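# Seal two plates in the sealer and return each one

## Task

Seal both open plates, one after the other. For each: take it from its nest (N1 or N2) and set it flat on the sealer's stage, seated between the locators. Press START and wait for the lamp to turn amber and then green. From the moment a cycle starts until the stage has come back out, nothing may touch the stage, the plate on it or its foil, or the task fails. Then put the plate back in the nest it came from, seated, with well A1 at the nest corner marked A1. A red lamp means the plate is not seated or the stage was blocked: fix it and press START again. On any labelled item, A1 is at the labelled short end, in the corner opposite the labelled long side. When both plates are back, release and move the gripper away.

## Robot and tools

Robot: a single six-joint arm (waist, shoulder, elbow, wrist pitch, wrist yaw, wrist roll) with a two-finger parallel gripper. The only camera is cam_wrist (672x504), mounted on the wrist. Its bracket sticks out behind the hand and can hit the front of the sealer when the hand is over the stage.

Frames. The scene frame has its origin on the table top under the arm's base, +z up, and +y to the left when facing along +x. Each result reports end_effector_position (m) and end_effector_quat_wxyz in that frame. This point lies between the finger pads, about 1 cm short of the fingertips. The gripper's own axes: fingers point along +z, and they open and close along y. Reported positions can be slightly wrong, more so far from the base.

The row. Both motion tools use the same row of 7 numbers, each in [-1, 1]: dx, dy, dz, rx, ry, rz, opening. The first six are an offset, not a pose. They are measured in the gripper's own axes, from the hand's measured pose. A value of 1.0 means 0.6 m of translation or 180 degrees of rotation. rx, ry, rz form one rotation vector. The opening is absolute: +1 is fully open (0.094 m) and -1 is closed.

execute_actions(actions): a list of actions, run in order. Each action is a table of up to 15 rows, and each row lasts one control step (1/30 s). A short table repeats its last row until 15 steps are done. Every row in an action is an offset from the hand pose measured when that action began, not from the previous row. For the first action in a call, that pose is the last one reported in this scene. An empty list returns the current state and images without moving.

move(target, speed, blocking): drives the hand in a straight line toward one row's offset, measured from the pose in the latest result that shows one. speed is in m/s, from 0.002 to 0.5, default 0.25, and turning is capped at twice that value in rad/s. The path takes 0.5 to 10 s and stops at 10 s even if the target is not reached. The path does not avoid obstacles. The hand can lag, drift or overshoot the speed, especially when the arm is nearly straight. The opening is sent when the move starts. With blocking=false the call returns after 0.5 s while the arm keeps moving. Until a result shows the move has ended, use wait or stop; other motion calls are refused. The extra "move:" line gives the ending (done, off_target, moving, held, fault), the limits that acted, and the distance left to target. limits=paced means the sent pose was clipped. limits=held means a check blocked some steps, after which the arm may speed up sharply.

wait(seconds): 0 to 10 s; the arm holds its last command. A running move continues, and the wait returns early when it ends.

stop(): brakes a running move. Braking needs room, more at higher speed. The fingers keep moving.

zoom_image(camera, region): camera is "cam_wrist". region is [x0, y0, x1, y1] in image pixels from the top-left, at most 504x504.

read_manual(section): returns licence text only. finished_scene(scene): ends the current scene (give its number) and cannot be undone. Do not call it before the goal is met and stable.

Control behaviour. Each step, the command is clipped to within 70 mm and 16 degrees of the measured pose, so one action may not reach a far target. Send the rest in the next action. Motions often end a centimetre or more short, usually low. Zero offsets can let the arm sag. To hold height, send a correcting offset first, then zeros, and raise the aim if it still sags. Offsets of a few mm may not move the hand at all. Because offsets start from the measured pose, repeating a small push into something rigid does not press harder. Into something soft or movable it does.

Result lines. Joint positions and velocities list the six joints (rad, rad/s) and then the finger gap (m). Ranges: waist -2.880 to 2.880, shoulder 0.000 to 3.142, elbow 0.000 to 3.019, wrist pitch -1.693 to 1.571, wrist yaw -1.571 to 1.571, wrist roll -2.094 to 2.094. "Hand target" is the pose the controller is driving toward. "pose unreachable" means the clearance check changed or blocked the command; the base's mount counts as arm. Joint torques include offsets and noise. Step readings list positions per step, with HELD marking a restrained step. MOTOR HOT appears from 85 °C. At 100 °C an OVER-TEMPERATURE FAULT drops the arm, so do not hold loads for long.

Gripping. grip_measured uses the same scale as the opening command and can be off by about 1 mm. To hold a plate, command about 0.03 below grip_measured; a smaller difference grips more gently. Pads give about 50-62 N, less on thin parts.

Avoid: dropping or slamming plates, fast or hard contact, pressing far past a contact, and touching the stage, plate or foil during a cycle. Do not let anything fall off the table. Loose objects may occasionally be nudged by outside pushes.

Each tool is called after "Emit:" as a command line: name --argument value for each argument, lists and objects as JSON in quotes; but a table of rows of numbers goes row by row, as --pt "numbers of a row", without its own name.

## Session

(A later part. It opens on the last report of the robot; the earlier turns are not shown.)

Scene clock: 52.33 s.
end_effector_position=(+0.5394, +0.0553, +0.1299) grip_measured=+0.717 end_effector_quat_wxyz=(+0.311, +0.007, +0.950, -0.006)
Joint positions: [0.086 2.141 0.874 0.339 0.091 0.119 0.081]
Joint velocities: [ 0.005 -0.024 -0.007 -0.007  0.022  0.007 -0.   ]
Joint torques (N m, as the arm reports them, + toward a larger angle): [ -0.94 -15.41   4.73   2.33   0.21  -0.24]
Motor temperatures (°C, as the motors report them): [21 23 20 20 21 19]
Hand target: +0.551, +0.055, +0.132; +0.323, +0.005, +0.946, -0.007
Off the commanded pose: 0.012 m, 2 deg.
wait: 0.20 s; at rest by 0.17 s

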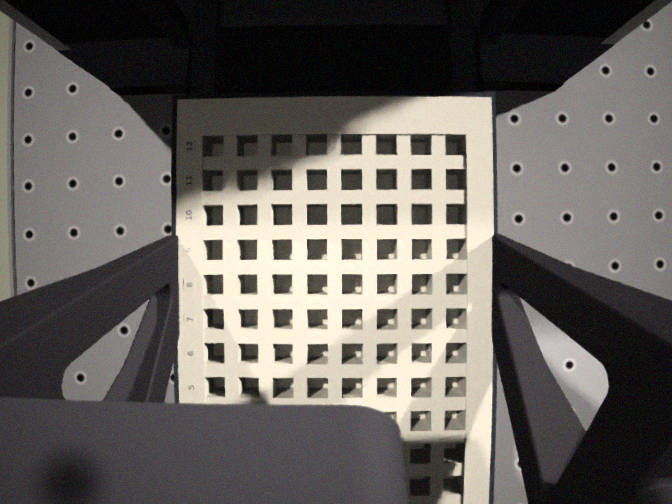

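Emit:
execute_actions --actions '[[[-0.01495,-0.00027,0.0094,0.00003,-0.00741,-0.00163,0.685],[-0.01102,-0.00054,0.0116,0.00018,-0.00615,-0.00175,0.685],[-0.01107,-0.00051,0.01182,0.00015,-0.00637,-0.00173,0.685],[-0.01112,-0.00048,0.01204,0.00012,-0.00659,-0.00171,0.685],[-0.01092,-0.00047,0.0124,0.00011,-0.00672,-0.0017,0.685],[-0.01071,-0.00046,0.01275,0.00009,-0.00684,-0.00169,0.685],[-0.0105,-0.00046,0.0131,0.00008,-0.00697,-0.00167,0.685],[-0.01029,-0.00045,0.01345,0.00006,-0.0071,-0.00166,0.685],[-0.01009,-0.00044,0.01381,0.00005,-0.00722,-0.00165,0.685],[-0.01053,-0.00038,0.01381,0.00001,-0.00757,-0.00162,0.685],[-0.01508,-0.00004,0.0116,-0.0002,-0.0093,-0.00146,0.685]]]'

Emit:
wait --seconds 0.2

Scene clock: 53.20 s.
end_effector_position=(+0.5394, +0.0553, +0.1274) grip_measured=+0.717 end_effector_quat_wxyz=(+0.312, +0.007, +0.950, -0.006)
Joint positions: [0.086 2.149 0.874 0.35  0.091 0.119 0.081]
Joint velocities: [-0.005 -0.005 -0.002  0.022 -0.051  0.022 -0.001]
Joint torques (N m, as the arm reports them, + toward a larger angle): [ -0.93 -15.59   4.77   2.3    0.2   -0.26]
Motor temperatures (°C, as the motors report them): [21 23 20 20 21 19]
Hand target: +0.551, +0.055, +0.130; +0.325, +0.005, +0.946, -0.006
Off the commanded pose: 0.012 m, 2 deg.
Step readings (end_effector_position):
0: (+0.5394, +0.0553, +0.1299)
1: (+0.5394, +0.0553, +0.1299)
2: (+0.5394, +0.0553, +0.1298)
4: (+0.5396, +0.0553, +0.1297)
8: (+0.5391, +0.0553, +0.1280)
15: end_effector_position above

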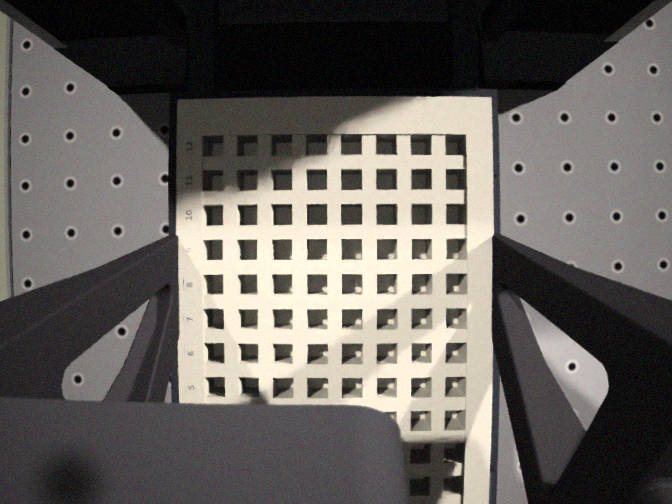

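Scene clock: 53.40 s.
end_effector_position=(+0.5394, +0.0553, +0.1274) grip_measured=+0.717 end_effector_quat_wxyz=(+0.312, +0.007, +0.950, -0.006)
Joint positions: [0.086 2.149 0.874 0.35  0.091 0.119 0.081]
Joint velocities: [-0.005 -0.005 -0.012  0.002  0.022 -0.022  0.001]
Joint torques (N m, as the arm reports them, + toward a larger angle): [ -1.09 -15.95   4.71   2.33   0.19  -0.26]
Motor temperatures (°C, as the motors report them): [21 23 20 20 21 19]
Hand target: +0.551, +0.055, +0.130; +0.325, +0.005, +0.946, -0.006
Off the commanded pose: 0.012 m, 2 deg.
wait: 0.20 s; at rest by 0.17 s

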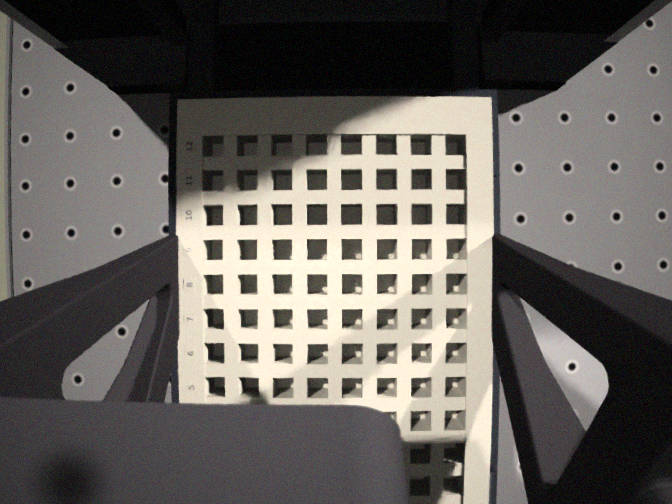

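Emit:
zoom_image --camera "cam_wrist" --region '[430, 75, 520, 195]'

Emit:
zoom_image --camera "cam_wrist" --region '[150, 75, 240, 195]'

Emit:
zoom_image --camera "cam_wrist" --region '[460, 404, 520, 504]'

Region (430, 75, 520, 195) of cam_wrist's 672x504 image, scaled by 4.200, with more detail than that image has; it fills the left 378 columns of this view, and the rest is white.

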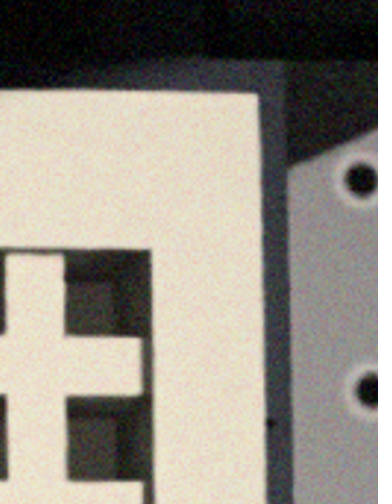

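Region (150, 75, 240, 195) of cam_wrist's 672x504 image, scaled by 4.200, with more detail than that image has; it fills the left 378 columns of this view, and the rest is white.

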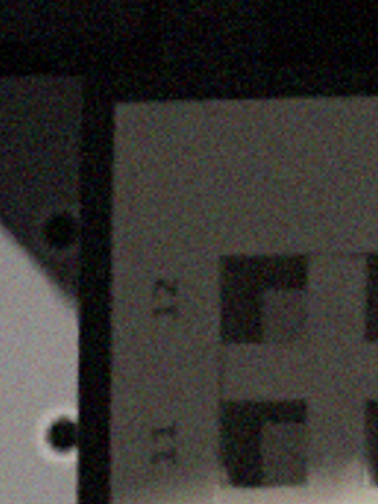

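Region (460, 404, 520, 504) of cam_wrist's 672x504 image, scaled by 5.040, with more detail than that image has; it fills the left 302 columns of this view, and the rest is white.

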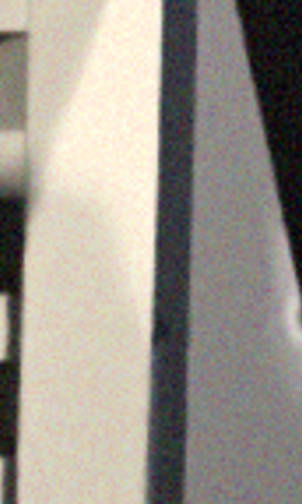

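Emit:
execute_actions --actions '[[[-0.01495,-0.00027,0.0093,0.00003,-0.00741,-0.00163,0.685],[-0.01102,-0.00054,0.0115,0.00018,-0.00615,-0.00175,0.685],[-0.01107,-0.00051,0.01172,0.00015,-0.00637,-0.00173,0.685],[-0.01112,-0.00048,0.01194,0.00012,-0.00659,-0.00171,0.685],[-0.01092,-0.00047,0.0123,0.00011,-0.00672,-0.0017,0.685],[-0.01071,-0.00046,0.01265,0.00009,-0.00684,-0.00169,0.685],[-0.0105,-0.00046,0.013,0.00008,-0.00697,-0.00167,0.685],[-0.01029,-0.00045,0.01335,0.00006,-0.0071,-0.00166,0.685],[-0.01009,-0.00044,0.01371,0.00005,-0.00722,-0.00165,0.685],[-0.01053,-0.00038,0.01371,0.00001,-0.00757,-0.00162,0.685],[-0.01508,-0.00004,0.0115,-0.0002,-0.0093,-0.00146,0.685]]]'

Emit:
zoom_image --camera "cam_wrist" --region '[430, 75, 520, 195]'

Scene clock: 55.13 s.
end_effector_position=(+0.5394, +0.0553, +0.1253) grip_measured=+0.717 end_effector_quat_wxyz=(+0.314, +0.007, +0.949, -0.005)
Joint positions: [0.086 2.156 0.874 0.36  0.091 0.119 0.081]
Joint velocities: [-0.005 -0.005 -0.007  0.012  0.022 -0.037 -0.001]
Joint torques (N m, as the arm reports them, + toward a larger angle): [ -1.15 -16.18   4.69   2.35   0.19  -0.24]
Motor temperatures (°C, as the motors report them): [21 23 20 20 21 19]
Hand target: +0.550, +0.055, +0.127; +0.326, +0.005, +0.945, -0.006
Off the commanded pose: 0.012 m, 2 deg.
Step readings (end_effector_position):
0: (+0.5394, +0.0553, +0.1274)
1: (+0.5394, +0.0553, +0.1274)
2: (+0.5393, +0.0553, +0.1272)
4: (+0.5394, +0.0553, +0.1270)
8: (+0.5392, +0.0553, +0.1257)
15: end_effector_position above

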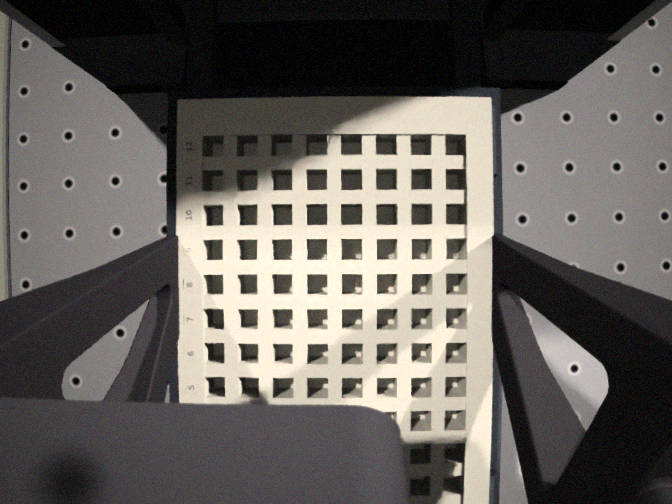

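Region (430, 75, 520, 195) of cam_wrist's 672x504 image, scaled by 4.200, with more detail than that image has; it fills the left 378 columns of this view, and the rest is white.

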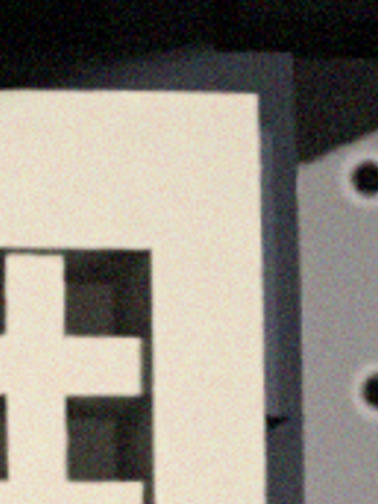

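Emit:
execute_actions --actions '[[[-0.01454,-0.00032,0.00924,0.00006,-0.0071,-0.00166,0.685],[-0.01053,-0.0006,0.01144,0.00022,-0.00577,-0.00178,0.685],[-0.0105,-0.00058,0.01166,0.0002,-0.00593,-0.00177,0.685],[-0.01047,-0.00056,0.01188,0.00018,-0.00609,-0.00176,0.685],[-0.01019,-0.00056,0.01224,0.00018,-0.00615,-0.00175,0.685],[-0.0099,-0.00056,0.01259,0.00017,-0.00621,-0.00174,0.685],[-0.00961,-0.00057,0.01294,0.00016,-0.00628,-0.00174,0.685],[-0.00932,-0.00057,0.01329,0.00015,-0.00634,-0.00173,0.685],[-0.00903,-0.00057,0.01365,0.00015,-0.0064,-0.00173,0.685],[-0.00884,-0.00057,0.01391,0.00014,-0.00647,-0.00172,0.685],[-0.00856,-0.00057,0.01418,0.00014,-0.00647,-0.00172,0.685],[-0.00872,-0.00055,0.01418,0.00012,-0.00659,-0.00171,0.685],[-0.01237,-0.00029,0.01232,-0.00003,-0.00791,-0.00159,0.685]]]'

Emit:
wait --seconds 0.15

Emit:
zoom_image --camera "cam_wrist" --region '[430, 75, 520, 195]'

Scene clock: 56.33 s.
end_effector_position=(+0.5392, +0.0553, +0.1232) grip_measured=+0.717 end_effector_quat_wxyz=(+0.315, +0.007, +0.949, -0.005)
Joint positions: [0.086 2.162 0.874 0.369 0.091 0.119 0.081]
Joint velocities: [ 0.005 -0.005  0.002 -0.007  0.081 -0.051 -0.   ]
Joint torques (N m, as the arm reports them, + toward a larger angle): [ -1.   -15.81   4.71   2.2    0.18  -0.27]
Motor temperatures (°C, as the motors report them): [21 23 20 20 21 19]
Hand target: +0.549, +0.055, +0.124; +0.326, +0.005, +0.946, -0.006
Off the commanded pose: 0.011 m, 1 deg.
Step readings (end_effector_position):
0: (+0.5394, +0.0553, +0.1253)
1: (+0.5394, +0.0553, +0.1253)
2: (+0.5394, +0.0553, +0.1253)
4: (+0.5392, +0.0553, +0.1248)
8: (+0.5392, +0.0553, +0.1240)
15: end_effector_position above

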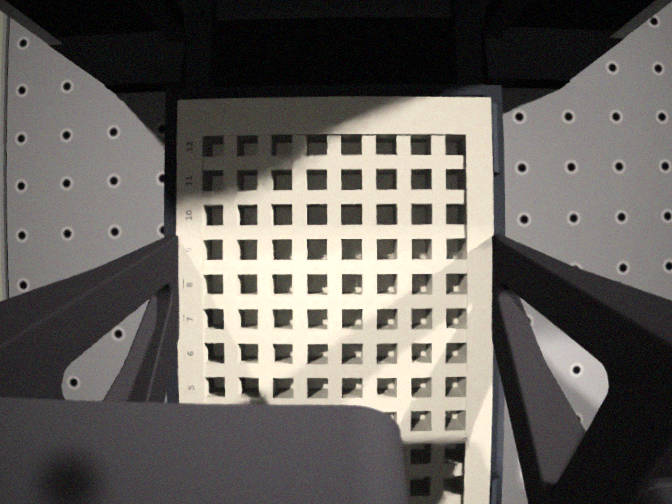

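Scene clock: 56.50 s.
end_effector_position=(+0.5392, +0.0553, +0.1232) grip_measured=+0.717 end_effector_quat_wxyz=(+0.315, +0.007, +0.949, -0.005)
Joint positions: [0.086 2.162 0.874 0.369 0.091 0.119 0.081]
Joint velocities: [-0.005  0.005 -0.002 -0.002  0.022  0.022  0.001]
Joint torques (N m, as the arm reports them, + toward a larger angle): [ -1.05 -15.74   4.76   2.27   0.19  -0.23]
Motor temperatures (°C, as the motors report them): [21 23 20 20 21 19]
Hand target: +0.549, +0.055, +0.124; +0.326, +0.005, +0.946, -0.006
Off the commanded pose: 0.011 m, 1 deg.
wait: 0.17 s; no rest

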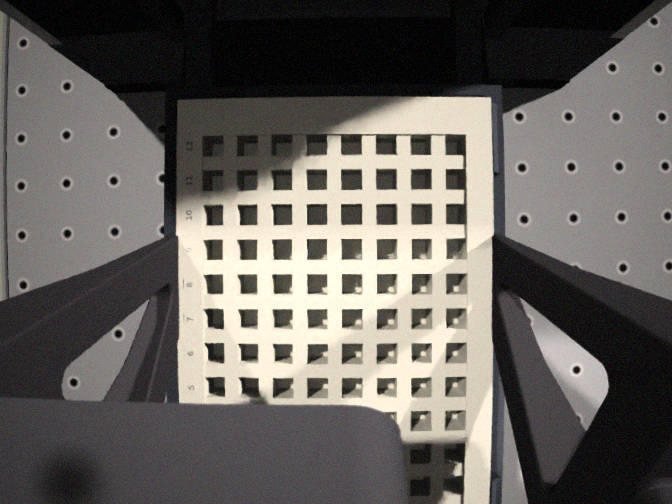

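Region (430, 75, 520, 195) of cam_wrist's 672x504 image, scaled by 4.200, with more detail than that image has; it fills the left 378 columns of this view, and the rest is white.

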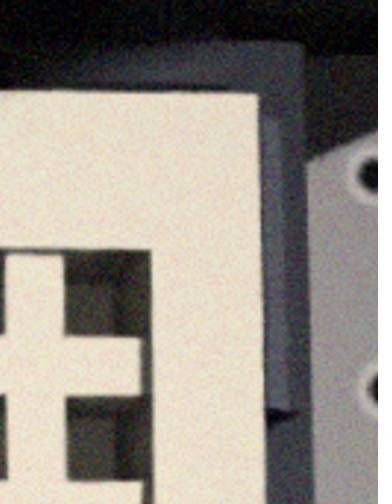

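Emit:
execute_actions --actions '[[[-0.01194,-0.00051,0.01051,0.00018,-0.00615,-0.00175,0.685],[-0.00954,-0.00068,0.01183,0.00027,-0.00536,-0.00182,0.685],[-0.00887,-0.00072,0.01227,0.00029,-0.00521,-0.00184,0.685],[-0.00821,-0.00076,0.01272,0.00031,-0.00505,-0.00185,0.685],[-0.00754,-0.00079,0.01316,0.00033,-0.00489,-0.00187,0.685],[-0.00754,-0.00079,0.01316,0.00033,-0.00489,-0.00187,0.685],[-0.00754,-0.00079,0.01316,0.00033,-0.00489,-0.00187,0.685],[-0.00754,-0.00079,0.01316,0.00033,-0.00489,-0.00187,0.685],[-0.00754,-0.00079,0.01316,0.00033,-0.00489,-0.00187,0.695],[-0.00754,-0.00079,0.01316,0.00033,-0.00489,-0.00187,0.705],[-0.00754,-0.00079,0.01316,0.00033,-0.00489,-0.00187,0.715],[-0.00754,-0.00079,0.01316,0.00033,-0.00489,-0.00187,0.725],[-0.00954,-0.00068,0.01183,0.00027,-0.00536,-0.00182,0.735],[-0.01194,-0.00051,0.01051,0.00018,-0.00615,-0.00175,0.745],[-0.01454,-0.00032,0.00919,0.00006,-0.0071,-0.00166,0.755]]]'

Emit:
wait --seconds 0.15

Scene clock: 57.67 s.
end_effector_position=(+0.5391, +0.0553, +0.1227) grip_measured=+0.752 end_effector_quat_wxyz=(+0.315, +0.007, +0.949, -0.005)
Joint positions: [0.086 2.164 0.874 0.371 0.091 0.119 0.082]
Joint velocities: [-0.005 -0.015 -0.012 -0.007  0.022  0.037  0.004]
Joint torques (N m, as the arm reports them, + toward a larger angle): [ -0.79 -15.59   4.56   2.17   0.18  -0.22]
Motor temperatures (°C, as the motors report them): [21 23 20 20 21 19]
Hand target: +0.549, +0.055, +0.124; +0.325, +0.005, +0.946, -0.006
Off the commanded pose: 0.010 m, 1 deg.
Step readings (end_effector_position):
0: (+0.5392, +0.0553, +0.1232)
1: (+0.5392, +0.0553, +0.1232)
2: (+0.5392, +0.0553, +0.1232)
4: (+0.5392, +0.0553, +0.1231)
8: (+0.5391, +0.0553, +0.1227)
15: end_effector_position above

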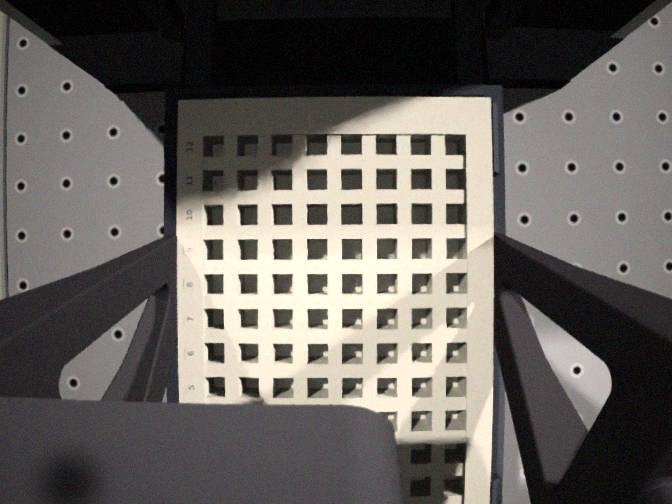

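Scene clock: 57.83 s.
end_effector_position=(+0.5391, +0.0553, +0.1227) grip_measured=+0.754 end_effector_quat_wxyz=(+0.315, +0.007, +0.949, -0.005)
Joint positions: [0.086 2.164 0.874 0.371 0.091 0.119 0.082]
Joint velocities: [-0.005 -0.005  0.002  0.002 -0.051 -0.022  0.   ]
Joint torques (N m, as the arm reports them, + toward a larger angle): [ -0.97 -15.61   4.63   2.14   0.19  -0.24]
Motor temperatures (°C, as the motors report them): [21 23 20 20 21 19]
Hand target: +0.549, +0.055, +0.124; +0.325, +0.005, +0.946, -0.006
Off the commanded pose: 0.010 m, 1 deg.
wait: 0.17 s; no rest

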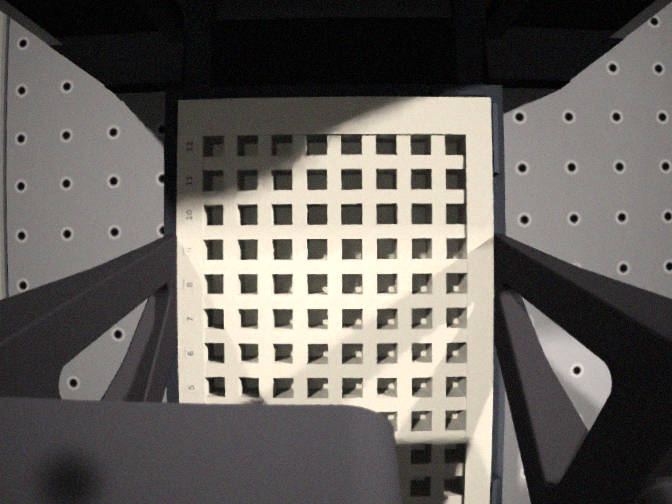

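Emit:
move --target '[-0.04848,-0.01421,-0.06208,0,-0.0461,0,1.0]' --speed 0.15

Scene clock: 59.60 s.
end_effector_position=(+0.5354, +0.0512, +0.1594) grip_measured=+1.000 end_effector_quat_wxyz=(+0.370, +0.009, +0.929, -0.002)
Joint positions: [0.081 2.089 0.785 0.502 0.097 0.111 0.094]
Joint velocities: [-0.005 -0.005 -0.002 -0.007  0.051 -0.007  0.   ]
Joint torques (N m, as the arm reports them, + toward a larger angle): [ -1.76 -17.52   2.91   2.37   0.22  -0.3 ]
Motor temperatures (°C, as the motors report them): [21 23 20 20 21 19]
Hand target: +0.540, +0.046, +0.170; +0.383, +0.009, +0.924, -0.007
Off the commanded pose: 0.012 m, 2 deg.
move: off_target

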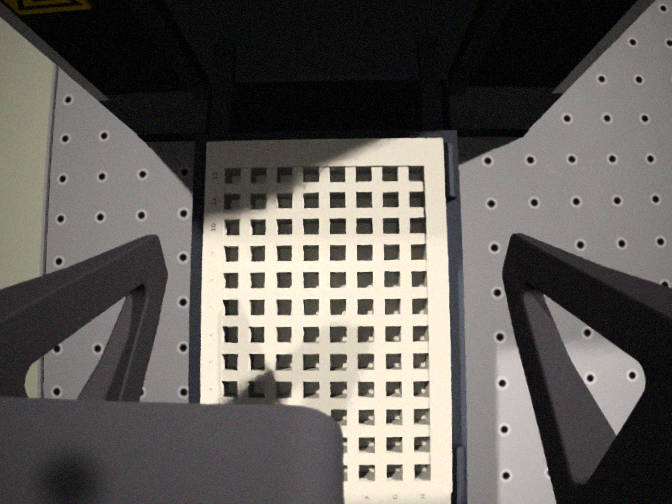

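Emit:
move --target '[-0.12189,-0.14837,0.01242,0,-0.13092,-0.00116,-1.0]' --speed 0.25

Scene clock: 61.50 s.
end_effector_position=(+0.5809, -0.0388, +0.1978) grip_measured=-0.992 end_effector_quat_wxyz=(+0.538, +0.018, +0.842, -0.004)
Joint positions: [-0.126  2.199  0.785  0.996 -0.049 -0.001  0.   ]
Joint velocities: [-0.015 -0.005 -0.002 -0.012  0.11  -0.066  0.   ]
Joint torques (N m, as the arm reports them, + toward a larger angle): [ -1.01 -15.37   4.59   2.64  -0.04  -0.34]
Motor temperatures (°C, as the motors report them): [21 23 20 20 21 19]
Hand target: +0.591, -0.040, +0.202; +0.551, +0.011, +0.835, -0.007
Off the commanded pose: 0.013 m, 2 deg.
move: off_target

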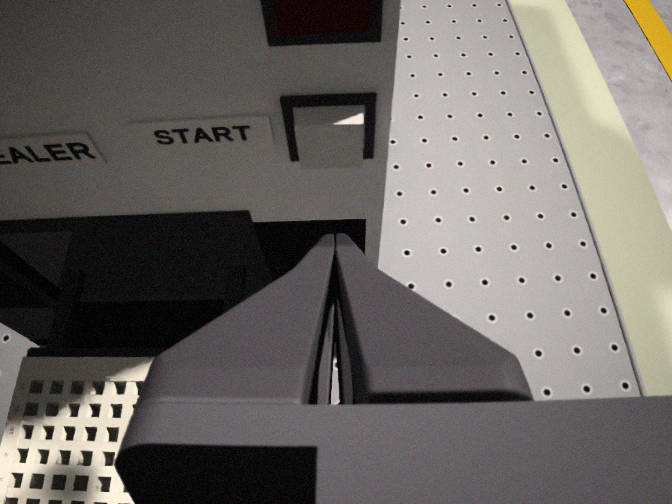

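Emit:
execute_actions --actions '[[[-0.01951,-0.00149,0.01666,-0.00092,-0.01196,-0.00479,-1],[-0.0238,-0.00163,0.02049,-0.00092,-0.01387,-0.00489,-1],[-0.02534,-0.00171,0.02275,-0.00092,-0.01467,-0.00493,-1],[-0.02687,-0.00179,0.025,-0.00092,-0.01546,-0.00497,-1],[-0.0279,-0.00187,0.02731,-0.00092,-0.0161,-0.005,-1],[-0.02894,-0.00195,0.02961,-0.00092,-0.01673,-0.00503,-1],[-0.02998,-0.00203,0.03191,-0.00092,-0.01737,-0.00506,-1],[-0.03101,-0.00211,0.03421,-0.00092,-0.01801,-0.00509,-1],[-0.03205,-0.00219,0.03651,-0.00092,-0.01864,-0.00512,-1],[-0.03308,-0.00227,0.03881,-0.00092,-0.01928,-0.00515,-1],[-0.03462,-0.00235,0.04107,-0.00092,-0.02007,-0.00519,-1],[-0.03589,-0.00241,0.04275,-0.00092,-0.02071,-0.00522,-1],[-0.03736,-0.00247,0.04442,-0.00092,-0.02141,-0.00526,-1],[-0.03837,-0.00251,0.04553,-0.00092,-0.02189,-0.00528,-1],[-0.03893,-0.00253,0.04608,-0.00092,-0.02214,-0.00529,-1]]]'

Emit:
wait --seconds 0.3

Scene clock: 64.87 s.
end_effector_position=(+0.6042, -0.0406, +0.2050) grip_measured=-0.992 end_effector_quat_wxyz=(+0.556, +0.017, +0.831, -0.005)
Joint positions: [-0.126  2.215  0.841  0.997 -0.049 -0.002  0.   ]
Joint velocities: [-0.015  0.034  0.002  0.017 -0.022 -0.022  0.   ]
Joint torques (N m, as the arm reports them, + toward a larger angle): [ -1.41 -15.41   5.07   2.81  -0.01  -0.26]
Motor temperatures (°C, as the motors report them): [21 23 20 20 21 19]
Hand target: +0.615, -0.042, +0.207; +0.567, +0.011, +0.823, -0.008
Off the commanded pose: 0.012 m, 2 deg.
Step readings (end_effector_position):
0: (+0.5809, -0.0388, +0.1978)
1: (+0.5811, -0.0388, +0.1979)
2: (+0.5816, -0.0388, +0.1983)
4: (+0.5847, -0.0391, +0.1999)
8: (+0.5943, -0.0398, +0.2045)
15: end_effector_position above

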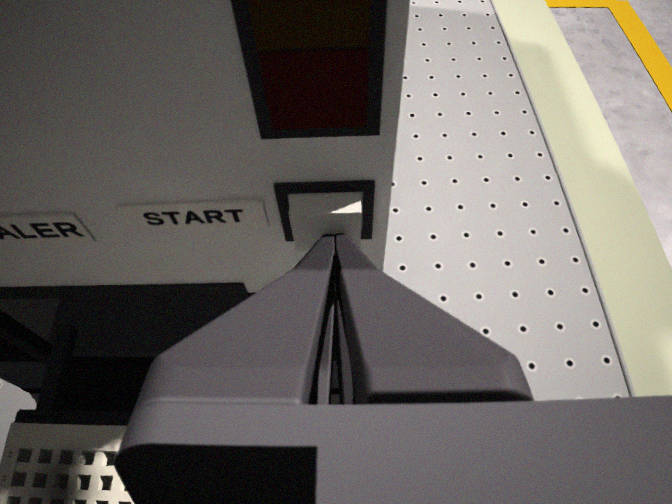

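Scene clock: 65.17 s.
end_effector_position=(+0.6039, -0.0406, +0.2028) grip_measured=-0.992 end_effector_quat_wxyz=(+0.554, +0.017, +0.832, -0.005)
Joint positions: [-0.126  2.219  0.842  0.997 -0.049 -0.002  0.   ]
Joint velocities: [ 0.005 -0.005 -0.007 -0.022  0.022 -0.051 -0.   ]
Joint torques (N m, as the arm reports them, + toward a larger angle): [ -0.88 -15.9    5.02   2.82  -0.03  -0.29]
Motor temperatures (°C, as the motors report them): [21 23 20 20 21 19]
Hand target: +0.615, -0.042, +0.207; +0.567, +0.011, +0.823, -0.008
Off the commanded pose: 0.013 m, 2 deg.
wait: 0.30 s; at rest by 0.20 s

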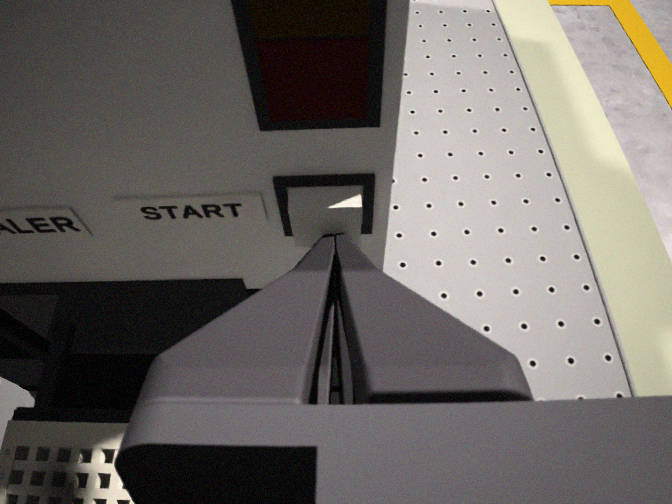

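Emit:
execute_actions --actions '[]'

Scene clock: 66.43 s.
end_effector_position=(+0.6039, -0.0406, +0.2028) grip_measured=-0.992 end_effector_quat_wxyz=(+0.554, +0.017, +0.832, -0.005)
Joint positions: [-0.126  2.219  0.842  0.997 -0.049 -0.002  0.   ]
Joint velocities: [-0.005  0.005  0.017 -0.007  0.007 -0.007 -0.001]
Joint torques (N m, as the arm reports them, + toward a larger angle): [ -1.07 -15.97   5.07   2.85  -0.01  -0.26]
Motor temperatures (°C, as the motors report them): [21 23 20 20 21 19]
Hand target: +0.615, -0.042, +0.207; +0.567, +0.011, +0.823, -0.008
Off the commanded pose: 0.013 m, 2 deg.

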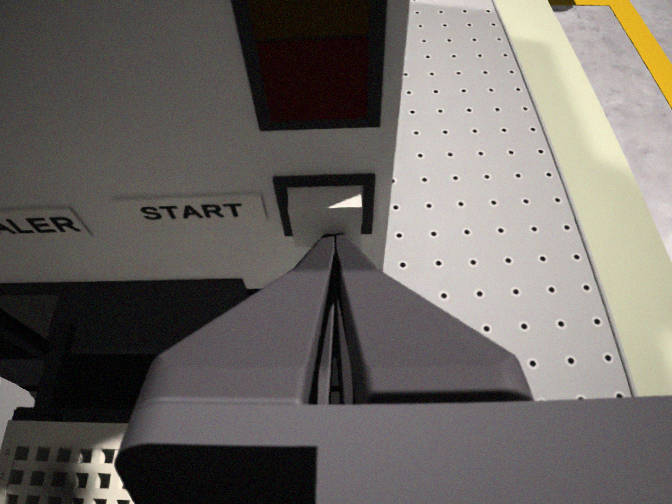

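Emit:
execute_actions --actions '[[[-0.01803,-0.00142,0.01771,-0.0009,-0.01171,-0.0046,-1],[-0.02256,-0.00154,0.02092,-0.0009,-0.01362,-0.00469,-1],[-0.02709,-0.00166,0.02413,-0.0009,-0.01552,-0.00479,-1],[-0.03162,-0.00178,0.02734,-0.0009,-0.01743,-0.00488,-1],[-0.03615,-0.0019,0.03055,-0.0009,-0.01934,-0.00498,-1],[-0.03993,-0.002,0.03323,-0.0009,-0.02093,-0.00506,-1],[-0.0437,-0.0021,0.0359,-0.0009,-0.02252,-0.00514,-1],[-0.04748,-0.0022,0.03858,-0.0009,-0.02411,-0.00522,-1],[-0.05125,-0.0023,0.04125,-0.0009,-0.0257,-0.0053,-1],[-0.05503,-0.0024,0.04393,-0.0009,-0.02729,-0.00538,-1],[-0.0588,-0.0025,0.0466,-0.0009,-0.02888,-0.00546,-1]]]'

Scene clock: 67.63 s.
end_effector_position=(+0.6109, -0.0409, +0.2035) grip_measured=-0.992 end_effector_quat_wxyz=(+0.559, +0.016, +0.829, -0.004)
Joint positions: [-0.126  2.228  0.861  0.997 -0.05  -0.002  0.   ]
Joint velocities: [-0.005 -0.005  0.012  0.017  0.007 -0.081 -0.001]
Joint torques (N m, as the arm reports them, + toward a larger angle): [ -0.81 -17.04   7.68   3.11   0.08  -0.28]
Motor temperatures (°C, as the motors report them): [21 23 20 20 21 19]
Hand target: +0.640, -0.044, +0.226; +0.591, +0.010, +0.806, -0.009
Off the commanded pose: 0.039 m, 5 deg.
Step readings (end_effector_position):
0: (+0.6039, -0.0406, +0.2028)
1: (+0.6039, -0.0406, +0.2028)
2: (+0.6041, -0.0406, +0.2029)
4: (+0.6048, -0.0407, +0.2030)
8: (+0.6082, -0.0408, +0.2033)
15: end_effector_position above

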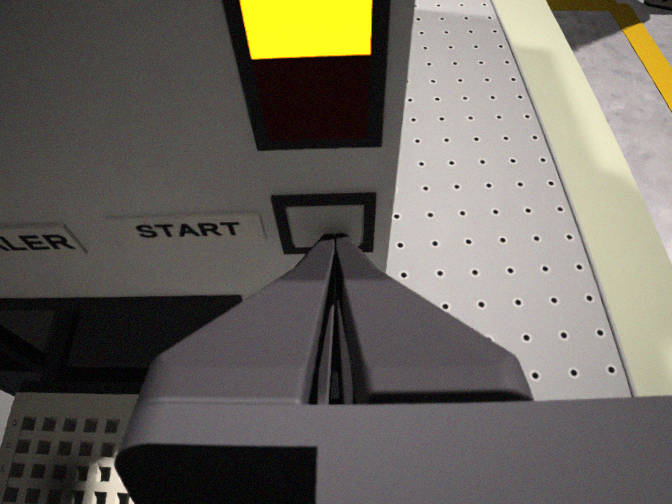

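Emit:
execute_actions --actions '[[[-0.0464,-0.0036,0.0230,0,-0.0225,-0.0036,-1],[-0.0399,-0.0032,0.0150,0,-0.02,-0.0032,-1],[-0.0333,-0.0028,0.0071,0,-0.0175,-0.0028,-1],[-0.0268,-0.0024,-0.0009,0,-0.015,-0.0024,-1],[-0.0202,-0.002,-0.0089,0,-0.0125,-0.002,-1],[-0.0136,-0.0016,-0.0169,0,-0.01,-0.0016,-1],[-0.0071,-0.0012,-0.0249,0,-0.0075,-0.0012,-1],[-0.0005,-0.0008,-0.0328,0,-0.005,-0.0008,-1],[0.006,-0.0004,-0.0408,0,-0.0025,-0.0004,-1],[0.0126,0,-0.0488,0,0,0,-1]]]'

Scene clock: 69.13 s.
end_effector_position=(+0.5724, -0.0378, +0.1872) grip_measured=-0.992 end_effector_quat_wxyz=(+0.538, +0.017, +0.843, -0.003)
Joint positions: [-0.126  2.228  0.772  1.035 -0.051 -0.002  0.   ]
Joint velocities: [-0.005 -0.005 -0.002  0.002  0.066 -0.007  0.   ]
Joint torques (N m, as the arm reports them, + toward a larger angle): [ -1.66 -18.35   2.68   3.04  -0.05  -0.18]
Motor temperatures (°C, as the motors report them): [21 23 20 20 21 19]
Hand target: +0.581, -0.040, +0.207; +0.559, +0.016, +0.829, -0.004
Off the commanded pose: 0.022 m, 3 deg.
Step readings (end_effector_position):
0: (+0.6109, -0.0409, +0.2035)
1: (+0.6109, -0.0409, +0.2035)
2: (+0.6109, -0.0409, +0.2035)
4: (+0.6100, -0.0408, +0.2032)
8: (+0.5980, -0.0399, +0.1993)
15: end_effector_position above

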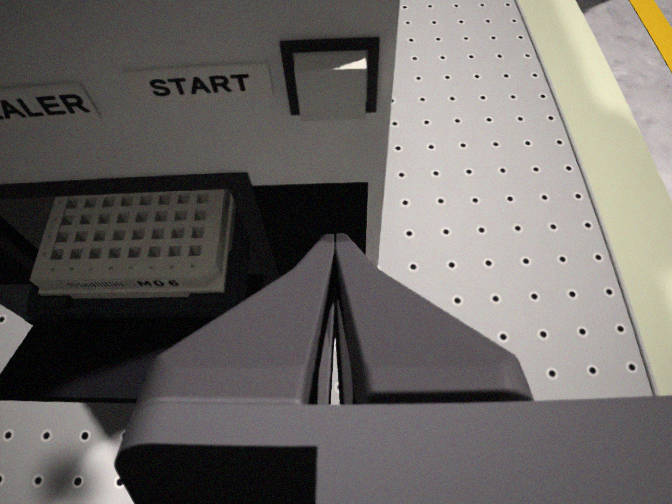

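Emit:
move --target '[0.03725,0.1618,-0.01489,-0.00052,0.15042,-0.00746,0.785]' --speed 0.2

Scene clock: 72.83 s.
end_effector_position=(+0.5380, +0.0558, +0.1534) grip_measured=+0.783 end_effector_quat_wxyz=(+0.305, -0.005, +0.952, -0.007)
Joint positions: [0.084 2.07  0.862 0.268 0.083 0.095 0.084]
Joint velocities: [ 0.005 -0.015 -0.017 -0.002 -0.022  0.037  0.   ]
Joint torques (N m, as the arm reports them, + toward a larger angle): [ -0.93 -18.63   5.75   1.26   0.26   0.01]
Motor temperatures (°C, as the motors report them): [21 23 20 20 21 19]
Hand target: +0.558, +0.060, +0.174; +0.326, +0.002, +0.945, -0.002
Off the commanded pose: 0.028 m, 3 deg.
move: off_target

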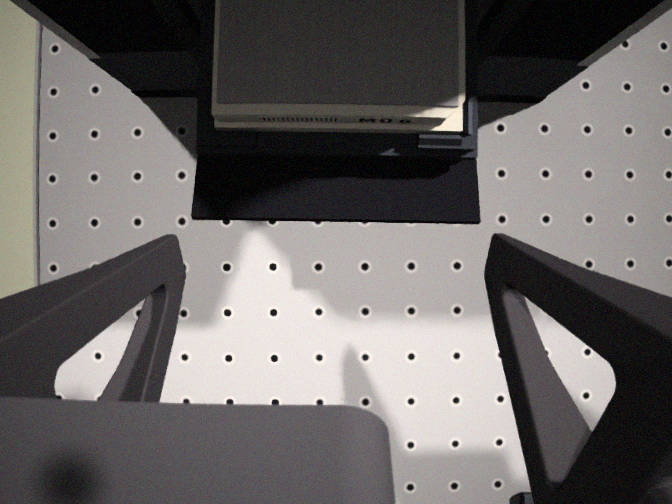

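Emit:
wait --seconds 3

Scene clock: 77.57 s.
end_effector_position=(+0.5380, +0.0558, +0.1534) grip_measured=+0.783 end_effector_quat_wxyz=(+0.305, -0.004, +0.952, -0.006)
Joint positions: [0.084 2.07  0.862 0.267 0.083 0.097 0.084]
Joint velocities: [-0.005 -0.005  0.002 -0.017 -0.037 -0.081 -0.001]
Joint torques (N m, as the arm reports them, + toward a larger angle): [ -0.68 -18.5    5.82   1.27   0.25  -0.01]
Motor temperatures (°C, as the motors report them): [21 23 20 20 21 19]
Hand target: +0.558, +0.060, +0.174; +0.326, +0.002, +0.945, -0.002
Off the commanded pose: 0.028 m, 3 deg.
wait: 3.00 s; at rest from the start

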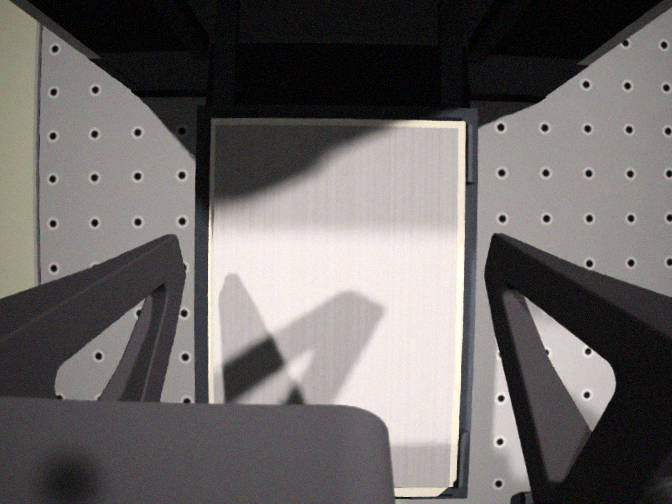

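Emit:
execute_actions --actions '[[[-0.0398,0.0064,0.0004,-0.0013,-0.0147,0.0060,0.785],[-0.0342,0.0064,0.0072,-0.0013,-0.0151,0.0072,0.785],[-0.0305,0.0065,0.0117,-0.0013,-0.0154,0.0079,0.785],[-0.0287,0.0065,0.0140,-0.0014,-0.0156,0.0083,0.785],[-0.0268,0.0065,0.0163,-0.0014,-0.0157,0.0087,0.785],[-0.0249,0.0065,0.0185,-0.0014,-0.0158,0.0091,0.785],[-0.0231,0.0066,0.0208,-0.0014,-0.0160,0.0094,0.785],[-0.0212,0.0066,0.0230,-0.0014,-0.0161,0.0098,0.785],[-0.0194,0.0066,0.0253,-0.0014,-0.0163,0.0102,0.785],[-0.0175,0.0066,0.0276,-0.0014,-0.0164,0.0106,0.785],[-0.0157,0.0066,0.0298,-0.0015,-0.0166,0.0110,0.785],[-0.0138,0.0067,0.0321,-0.0015,-0.0167,0.0113,0.785],[-0.0120,0.0067,0.0343,-0.0015,-0.0169,0.0117,0.785],[-0.0101,0.0067,0.0366,-0.0015,-0.0170,0.0121,0.785]]]'

Emit:
wait --seconds 0.4

Scene clock: 81.53 s.
end_effector_position=(+0.5402, +0.0558, +0.1386) grip_measured=+0.783 end_effector_quat_wxyz=(+0.315, +0.006, +0.949, -0.002)
Joint positions: [0.084 2.119 0.866 0.335 0.084 0.117 0.084]
Joint velocities: [-0.005  0.151 -0.012  0.095  0.022 -0.037 -0.002]
Joint torques (N m, as the arm reports them, + toward a larger angle): [ -0.46 -15.28   5.61   2.29   0.27  -0.05]
Motor temperatures (°C, as the motors report them): [21 23 20 20 21 19]
Hand target: +0.555, +0.060, +0.139; +0.330, +0.013, +0.944, +0.002
Off the commanded pose: 0.016 m, 2 deg.
Step readings (end_effector_position):
0: (+0.5380, +0.0558, +0.1534)
1: (+0.5380, +0.0558, +0.1534)
2: (+0.5383, +0.0558, +0.1536)
4: (+0.5400, +0.0560, +0.1546)
8: (+0.5428, +0.0563, +0.1540)
15: end_effector_position above

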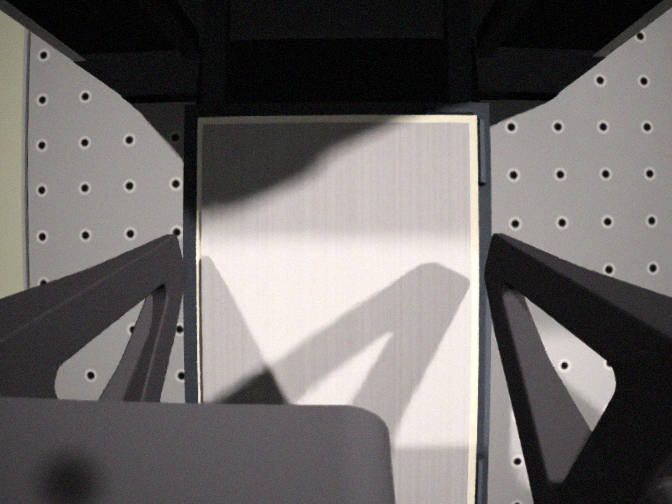

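Scene clock: 81.93 s.
end_effector_position=(+0.5388, +0.0556, +0.1338) grip_measured=+0.783 end_effector_quat_wxyz=(+0.313, +0.008, +0.950, -0.002)
Joint positions: [0.084 2.13  0.867 0.341 0.084 0.121 0.084]
Joint velocities: [-0.015 -0.015 -0.002 -0.027 -0.007 -0.037 -0.001]
Joint torques (N m, as the arm reports them, + toward a larger angle): [ -0.28 -15.82   5.46   2.17   0.25   0.  ]
Motor temperatures (°C, as the motors report them): [21 23 20 20 21 19]
Hand target: +0.555, +0.060, +0.140; +0.330, +0.013, +0.944, +0.002
Off the commanded pose: 0.018 m, 2 deg.
wait: 0.40 s; at rest by 0.23 s

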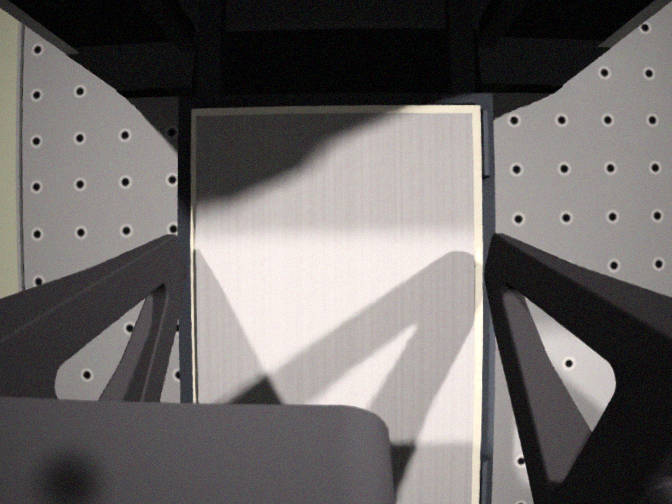

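Emit:
zoom_image --camera "cam_wrist" --region '[160, 220, 220, 300]'

Emit:
zoom_image --camera "cam_wrist" --region '[455, 220, 515, 300]'

Region (160, 220, 220, 300) of cam_wrist's 672x504 image, scaled by 6.300, with more detail than that image has; it fills the left 378 columns of this view, and the rest is white.

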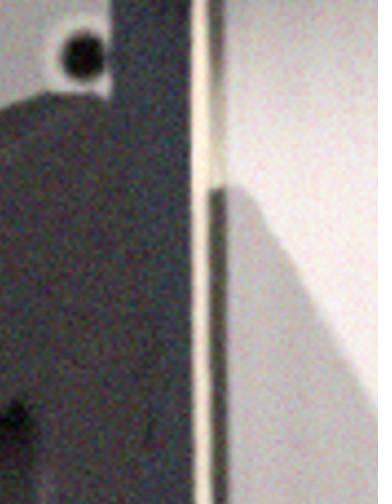

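Region (455, 220, 515, 300) of cam_wrist's 672x504 image, scaled by 6.300, with more detail than that image has; it fills the left 378 columns of this view, and the rest is white.

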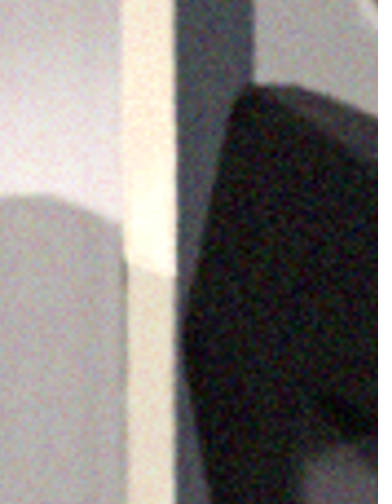

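Emit:
execute_actions --actions '[[[-0.02769,0.0063,0.01223,-0.0015,-0.01145,0.002,0.785],[-0.02799,0.0067,0.01517,-0.00154,-0.01177,0.002,0.785],[-0.02749,0.0067,0.01663,-0.00158,-0.01208,0.002,0.785],[-0.0270,0.0068,0.01809,-0.00161,-0.0124,0.0021,0.785],[-0.02601,0.0068,0.01945,-0.00163,-0.01255,0.0021,0.785],[-0.02502,0.0068,0.0208,-0.00165,-0.01271,0.0021,0.785],[-0.02353,0.0067,0.02207,-0.00165,-0.01271,0.0021,0.785],[-0.02204,0.0067,0.02334,-0.00165,-0.01271,0.0021,0.785],[-0.0208,0.0066,0.0244,-0.00165,-0.01271,0.0021,0.785],[-0.0198,0.0065,0.02524,-0.00165,-0.01271,0.0021,0.785],[-0.01906,0.0065,0.02587,-0.00165,-0.01271,0.0021,0.785],[-0.01811,0.0064,0.02651,-0.00163,-0.01255,0.0021,0.785],[-0.01761,0.0064,0.02694,-0.00163,-0.01255,0.0021,0.785],[-0.01716,0.0064,0.02716,-0.00161,-0.0124,0.0021,0.785]]]'

Emit:
wait --seconds 0.4

Scene clock: 85.00 s.
end_effector_position=(+0.5432, +0.0562, +0.1255) grip_measured=+0.783 end_effector_quat_wxyz=(+0.318, +0.008, +0.948, -0.001)
Joint positions: [0.084 2.161 0.88  0.368 0.084 0.121 0.084]
Joint velocities: [-0.005  0.044 -0.022 -0.007  0.022  0.007  0.   ]
Joint torques (N m, as the arm reports them, + toward a larger angle): [ -0.59 -16.37   5.17   2.4    0.19  -0.1 ]
Motor temperatures (°C, as the motors report them): [21 23 20 20 21 19]
Hand target: +0.556, +0.059, +0.127; +0.331, +0.010, +0.943, +0.001
Off the commanded pose: 0.014 m, 2 deg.
Step readings (end_effector_position):
0: (+0.5388, +0.0556, +0.1338)
1: (+0.5388, +0.0556, +0.1338)
2: (+0.5392, +0.0557, +0.1339)
4: (+0.5410, +0.0559, +0.1341)
8: (+0.5452, +0.0564, +0.1330)
15: end_effector_position above

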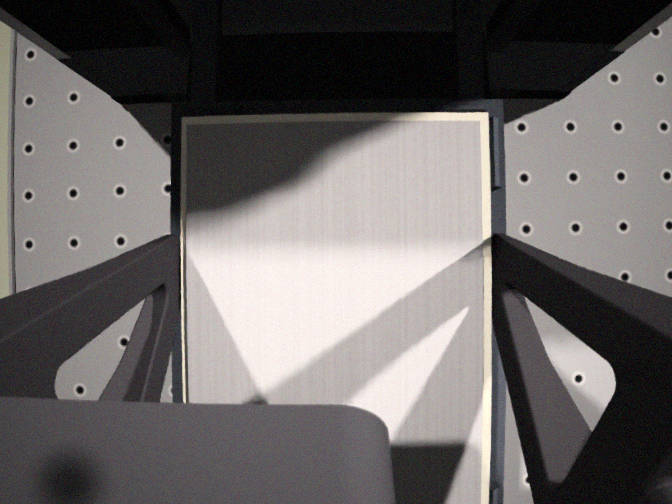

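Scene clock: 85.40 s.
end_effector_position=(+0.5428, +0.0561, +0.1244) grip_measured=+0.783 end_effector_quat_wxyz=(+0.318, +0.008, +0.948, -0.001)
Joint positions: [0.084 2.163 0.88  0.37  0.084 0.121 0.084]
Joint velocities: [-0.005 -0.005 -0.002  0.012 -0.007 -0.066  0.   ]
Joint torques (N m, as the arm reports them, + toward a larger angle): [ -0.48 -16.27   5.18   2.27   0.19  -0.08]
Motor temperatures (°C, as the motors report them): [21 23 20 20 21 19]
Hand target: +0.556, +0.059, +0.127; +0.331, +0.010, +0.943, +0.001
Off the commanded pose: 0.015 m, 2 deg.
wait: 0.40 s; at rest by 0.17 s

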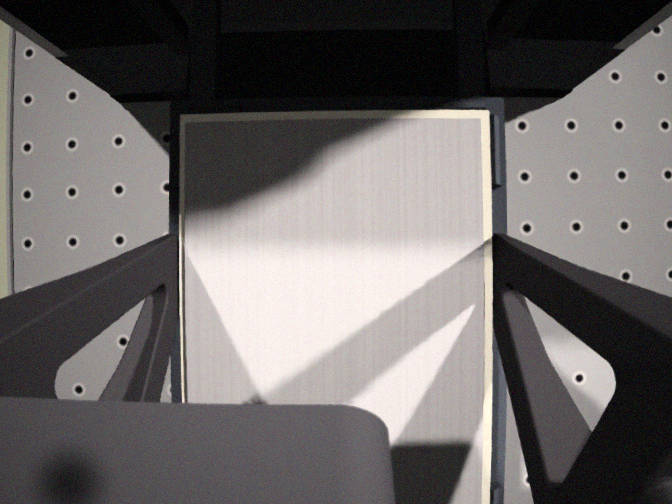

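Emit:
execute_actions --actions '[[[-0.01177,0.00458,0.01349,-0.00037,-0.00476,0.0013,0.785],[-0.00725,0.0042,0.01569,-0.00018,-0.00318,0.00117,0.785],[-0.00635,0.00413,0.01613,-0.00015,-0.00287,0.00114,0.785],[-0.00545,0.00405,0.01657,-0.00011,-0.00255,0.00111,0.785],[-0.00455,0.00398,0.01701,-0.00007,-0.00224,0.00109,0.785],[-0.00455,0.00398,0.01701,-0.00007,-0.00224,0.00109,0.785],[-0.00455,0.00398,0.01701,-0.00007,-0.00224,0.00109,0.785],[-0.00455,0.00398,0.01701,-0.00007,-0.00224,0.00109,0.785],[-0.00455,0.00398,0.01701,-0.00007,-0.00224,0.00109,0.76],[-0.01277,0.00463,0.01265,-0.00038,-0.00476,0.0013,0.74],[-0.02099,0.00528,0.0083,-0.00068,-0.00728,0.00152,0.72],[-0.02799,0.00578,0.004,-0.00087,-0.00885,0.00165,0.70],[-0.03309,0.00615,0.00097,-0.00102,-0.01011,0.00176,0.685],[-0.03769,0.0065,-0.00163,-0.00117,-0.01137,0.00187,0.685],[-0.03909,0.0066,-0.00249,-0.00121,-0.01169,0.00189,0.685]]]'

Emit:
wait --seconds 0.3

Scene clock: 88.30 s.
end_effector_position=(+0.5428, +0.0558, +0.1228) grip_measured=+0.714 end_effector_quat_wxyz=(+0.317, +0.008, +0.948, -0.002)
Joint positions: [0.084 2.167 0.883 0.37  0.086 0.121 0.081]
Joint velocities: [-0.005 -0.005 -0.007 -0.007  0.11   0.066 -0.   ]
Joint torques (N m, as the arm reports them, + toward a larger angle): [ -0.68 -18.65   4.96   1.32   0.15  -0.09]
Motor temperatures (°C, as the motors report them): [21 23 20 20 21 19]
Hand target: +0.561, +0.059, +0.140; +0.335, +0.011, +0.942, +0.001
Off the commanded pose: 0.025 m, 2 deg.
Step readings (end_effector_position):
0: (+0.5428, +0.0561, +0.1244)
1: (+0.5428, +0.0561, +0.1244)
2: (+0.5425, +0.0561, +0.1240)
4: (+0.5419, +0.0560, +0.1229)
8: (+0.5428, +0.0560, +0.1228)
15: end_effector_position above

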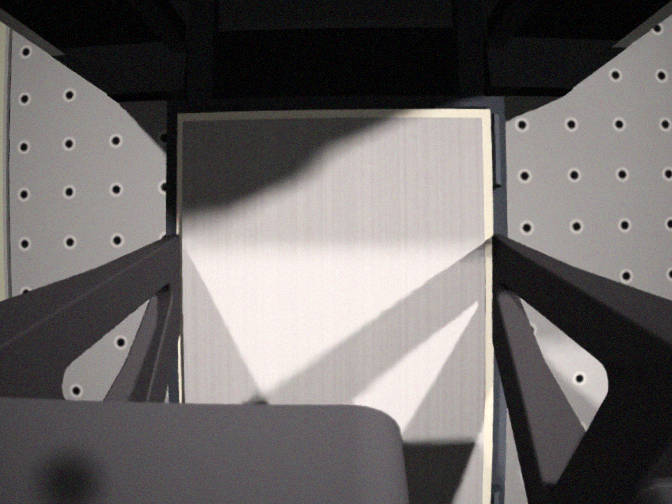

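Scene clock: 88.60 s.
end_effector_position=(+0.5428, +0.0558, +0.1228) grip_measured=+0.714 end_effector_quat_wxyz=(+0.317, +0.008, +0.948, -0.002)
Joint positions: [0.084 2.167 0.883 0.37  0.086 0.121 0.081]
Joint velocities: [-0.005  0.005  0.007  0.002  0.007  0.007 -0.003]
Joint torques (N m, as the arm reports them, + toward a larger angle): [ -0.43 -18.72   4.97   1.32   0.15  -0.09]
Motor temperatures (°C, as the motors report them): [21 23 20 20 21 19]
Hand target: +0.561, +0.059, +0.140; +0.335, +0.011, +0.942, +0.001
Off the commanded pose: 0.025 m, 2 deg.
wait: 0.30 s; at rest by 0.17 s

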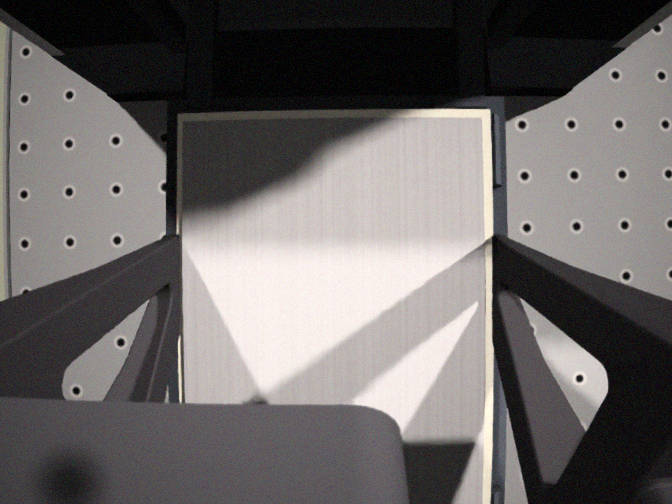

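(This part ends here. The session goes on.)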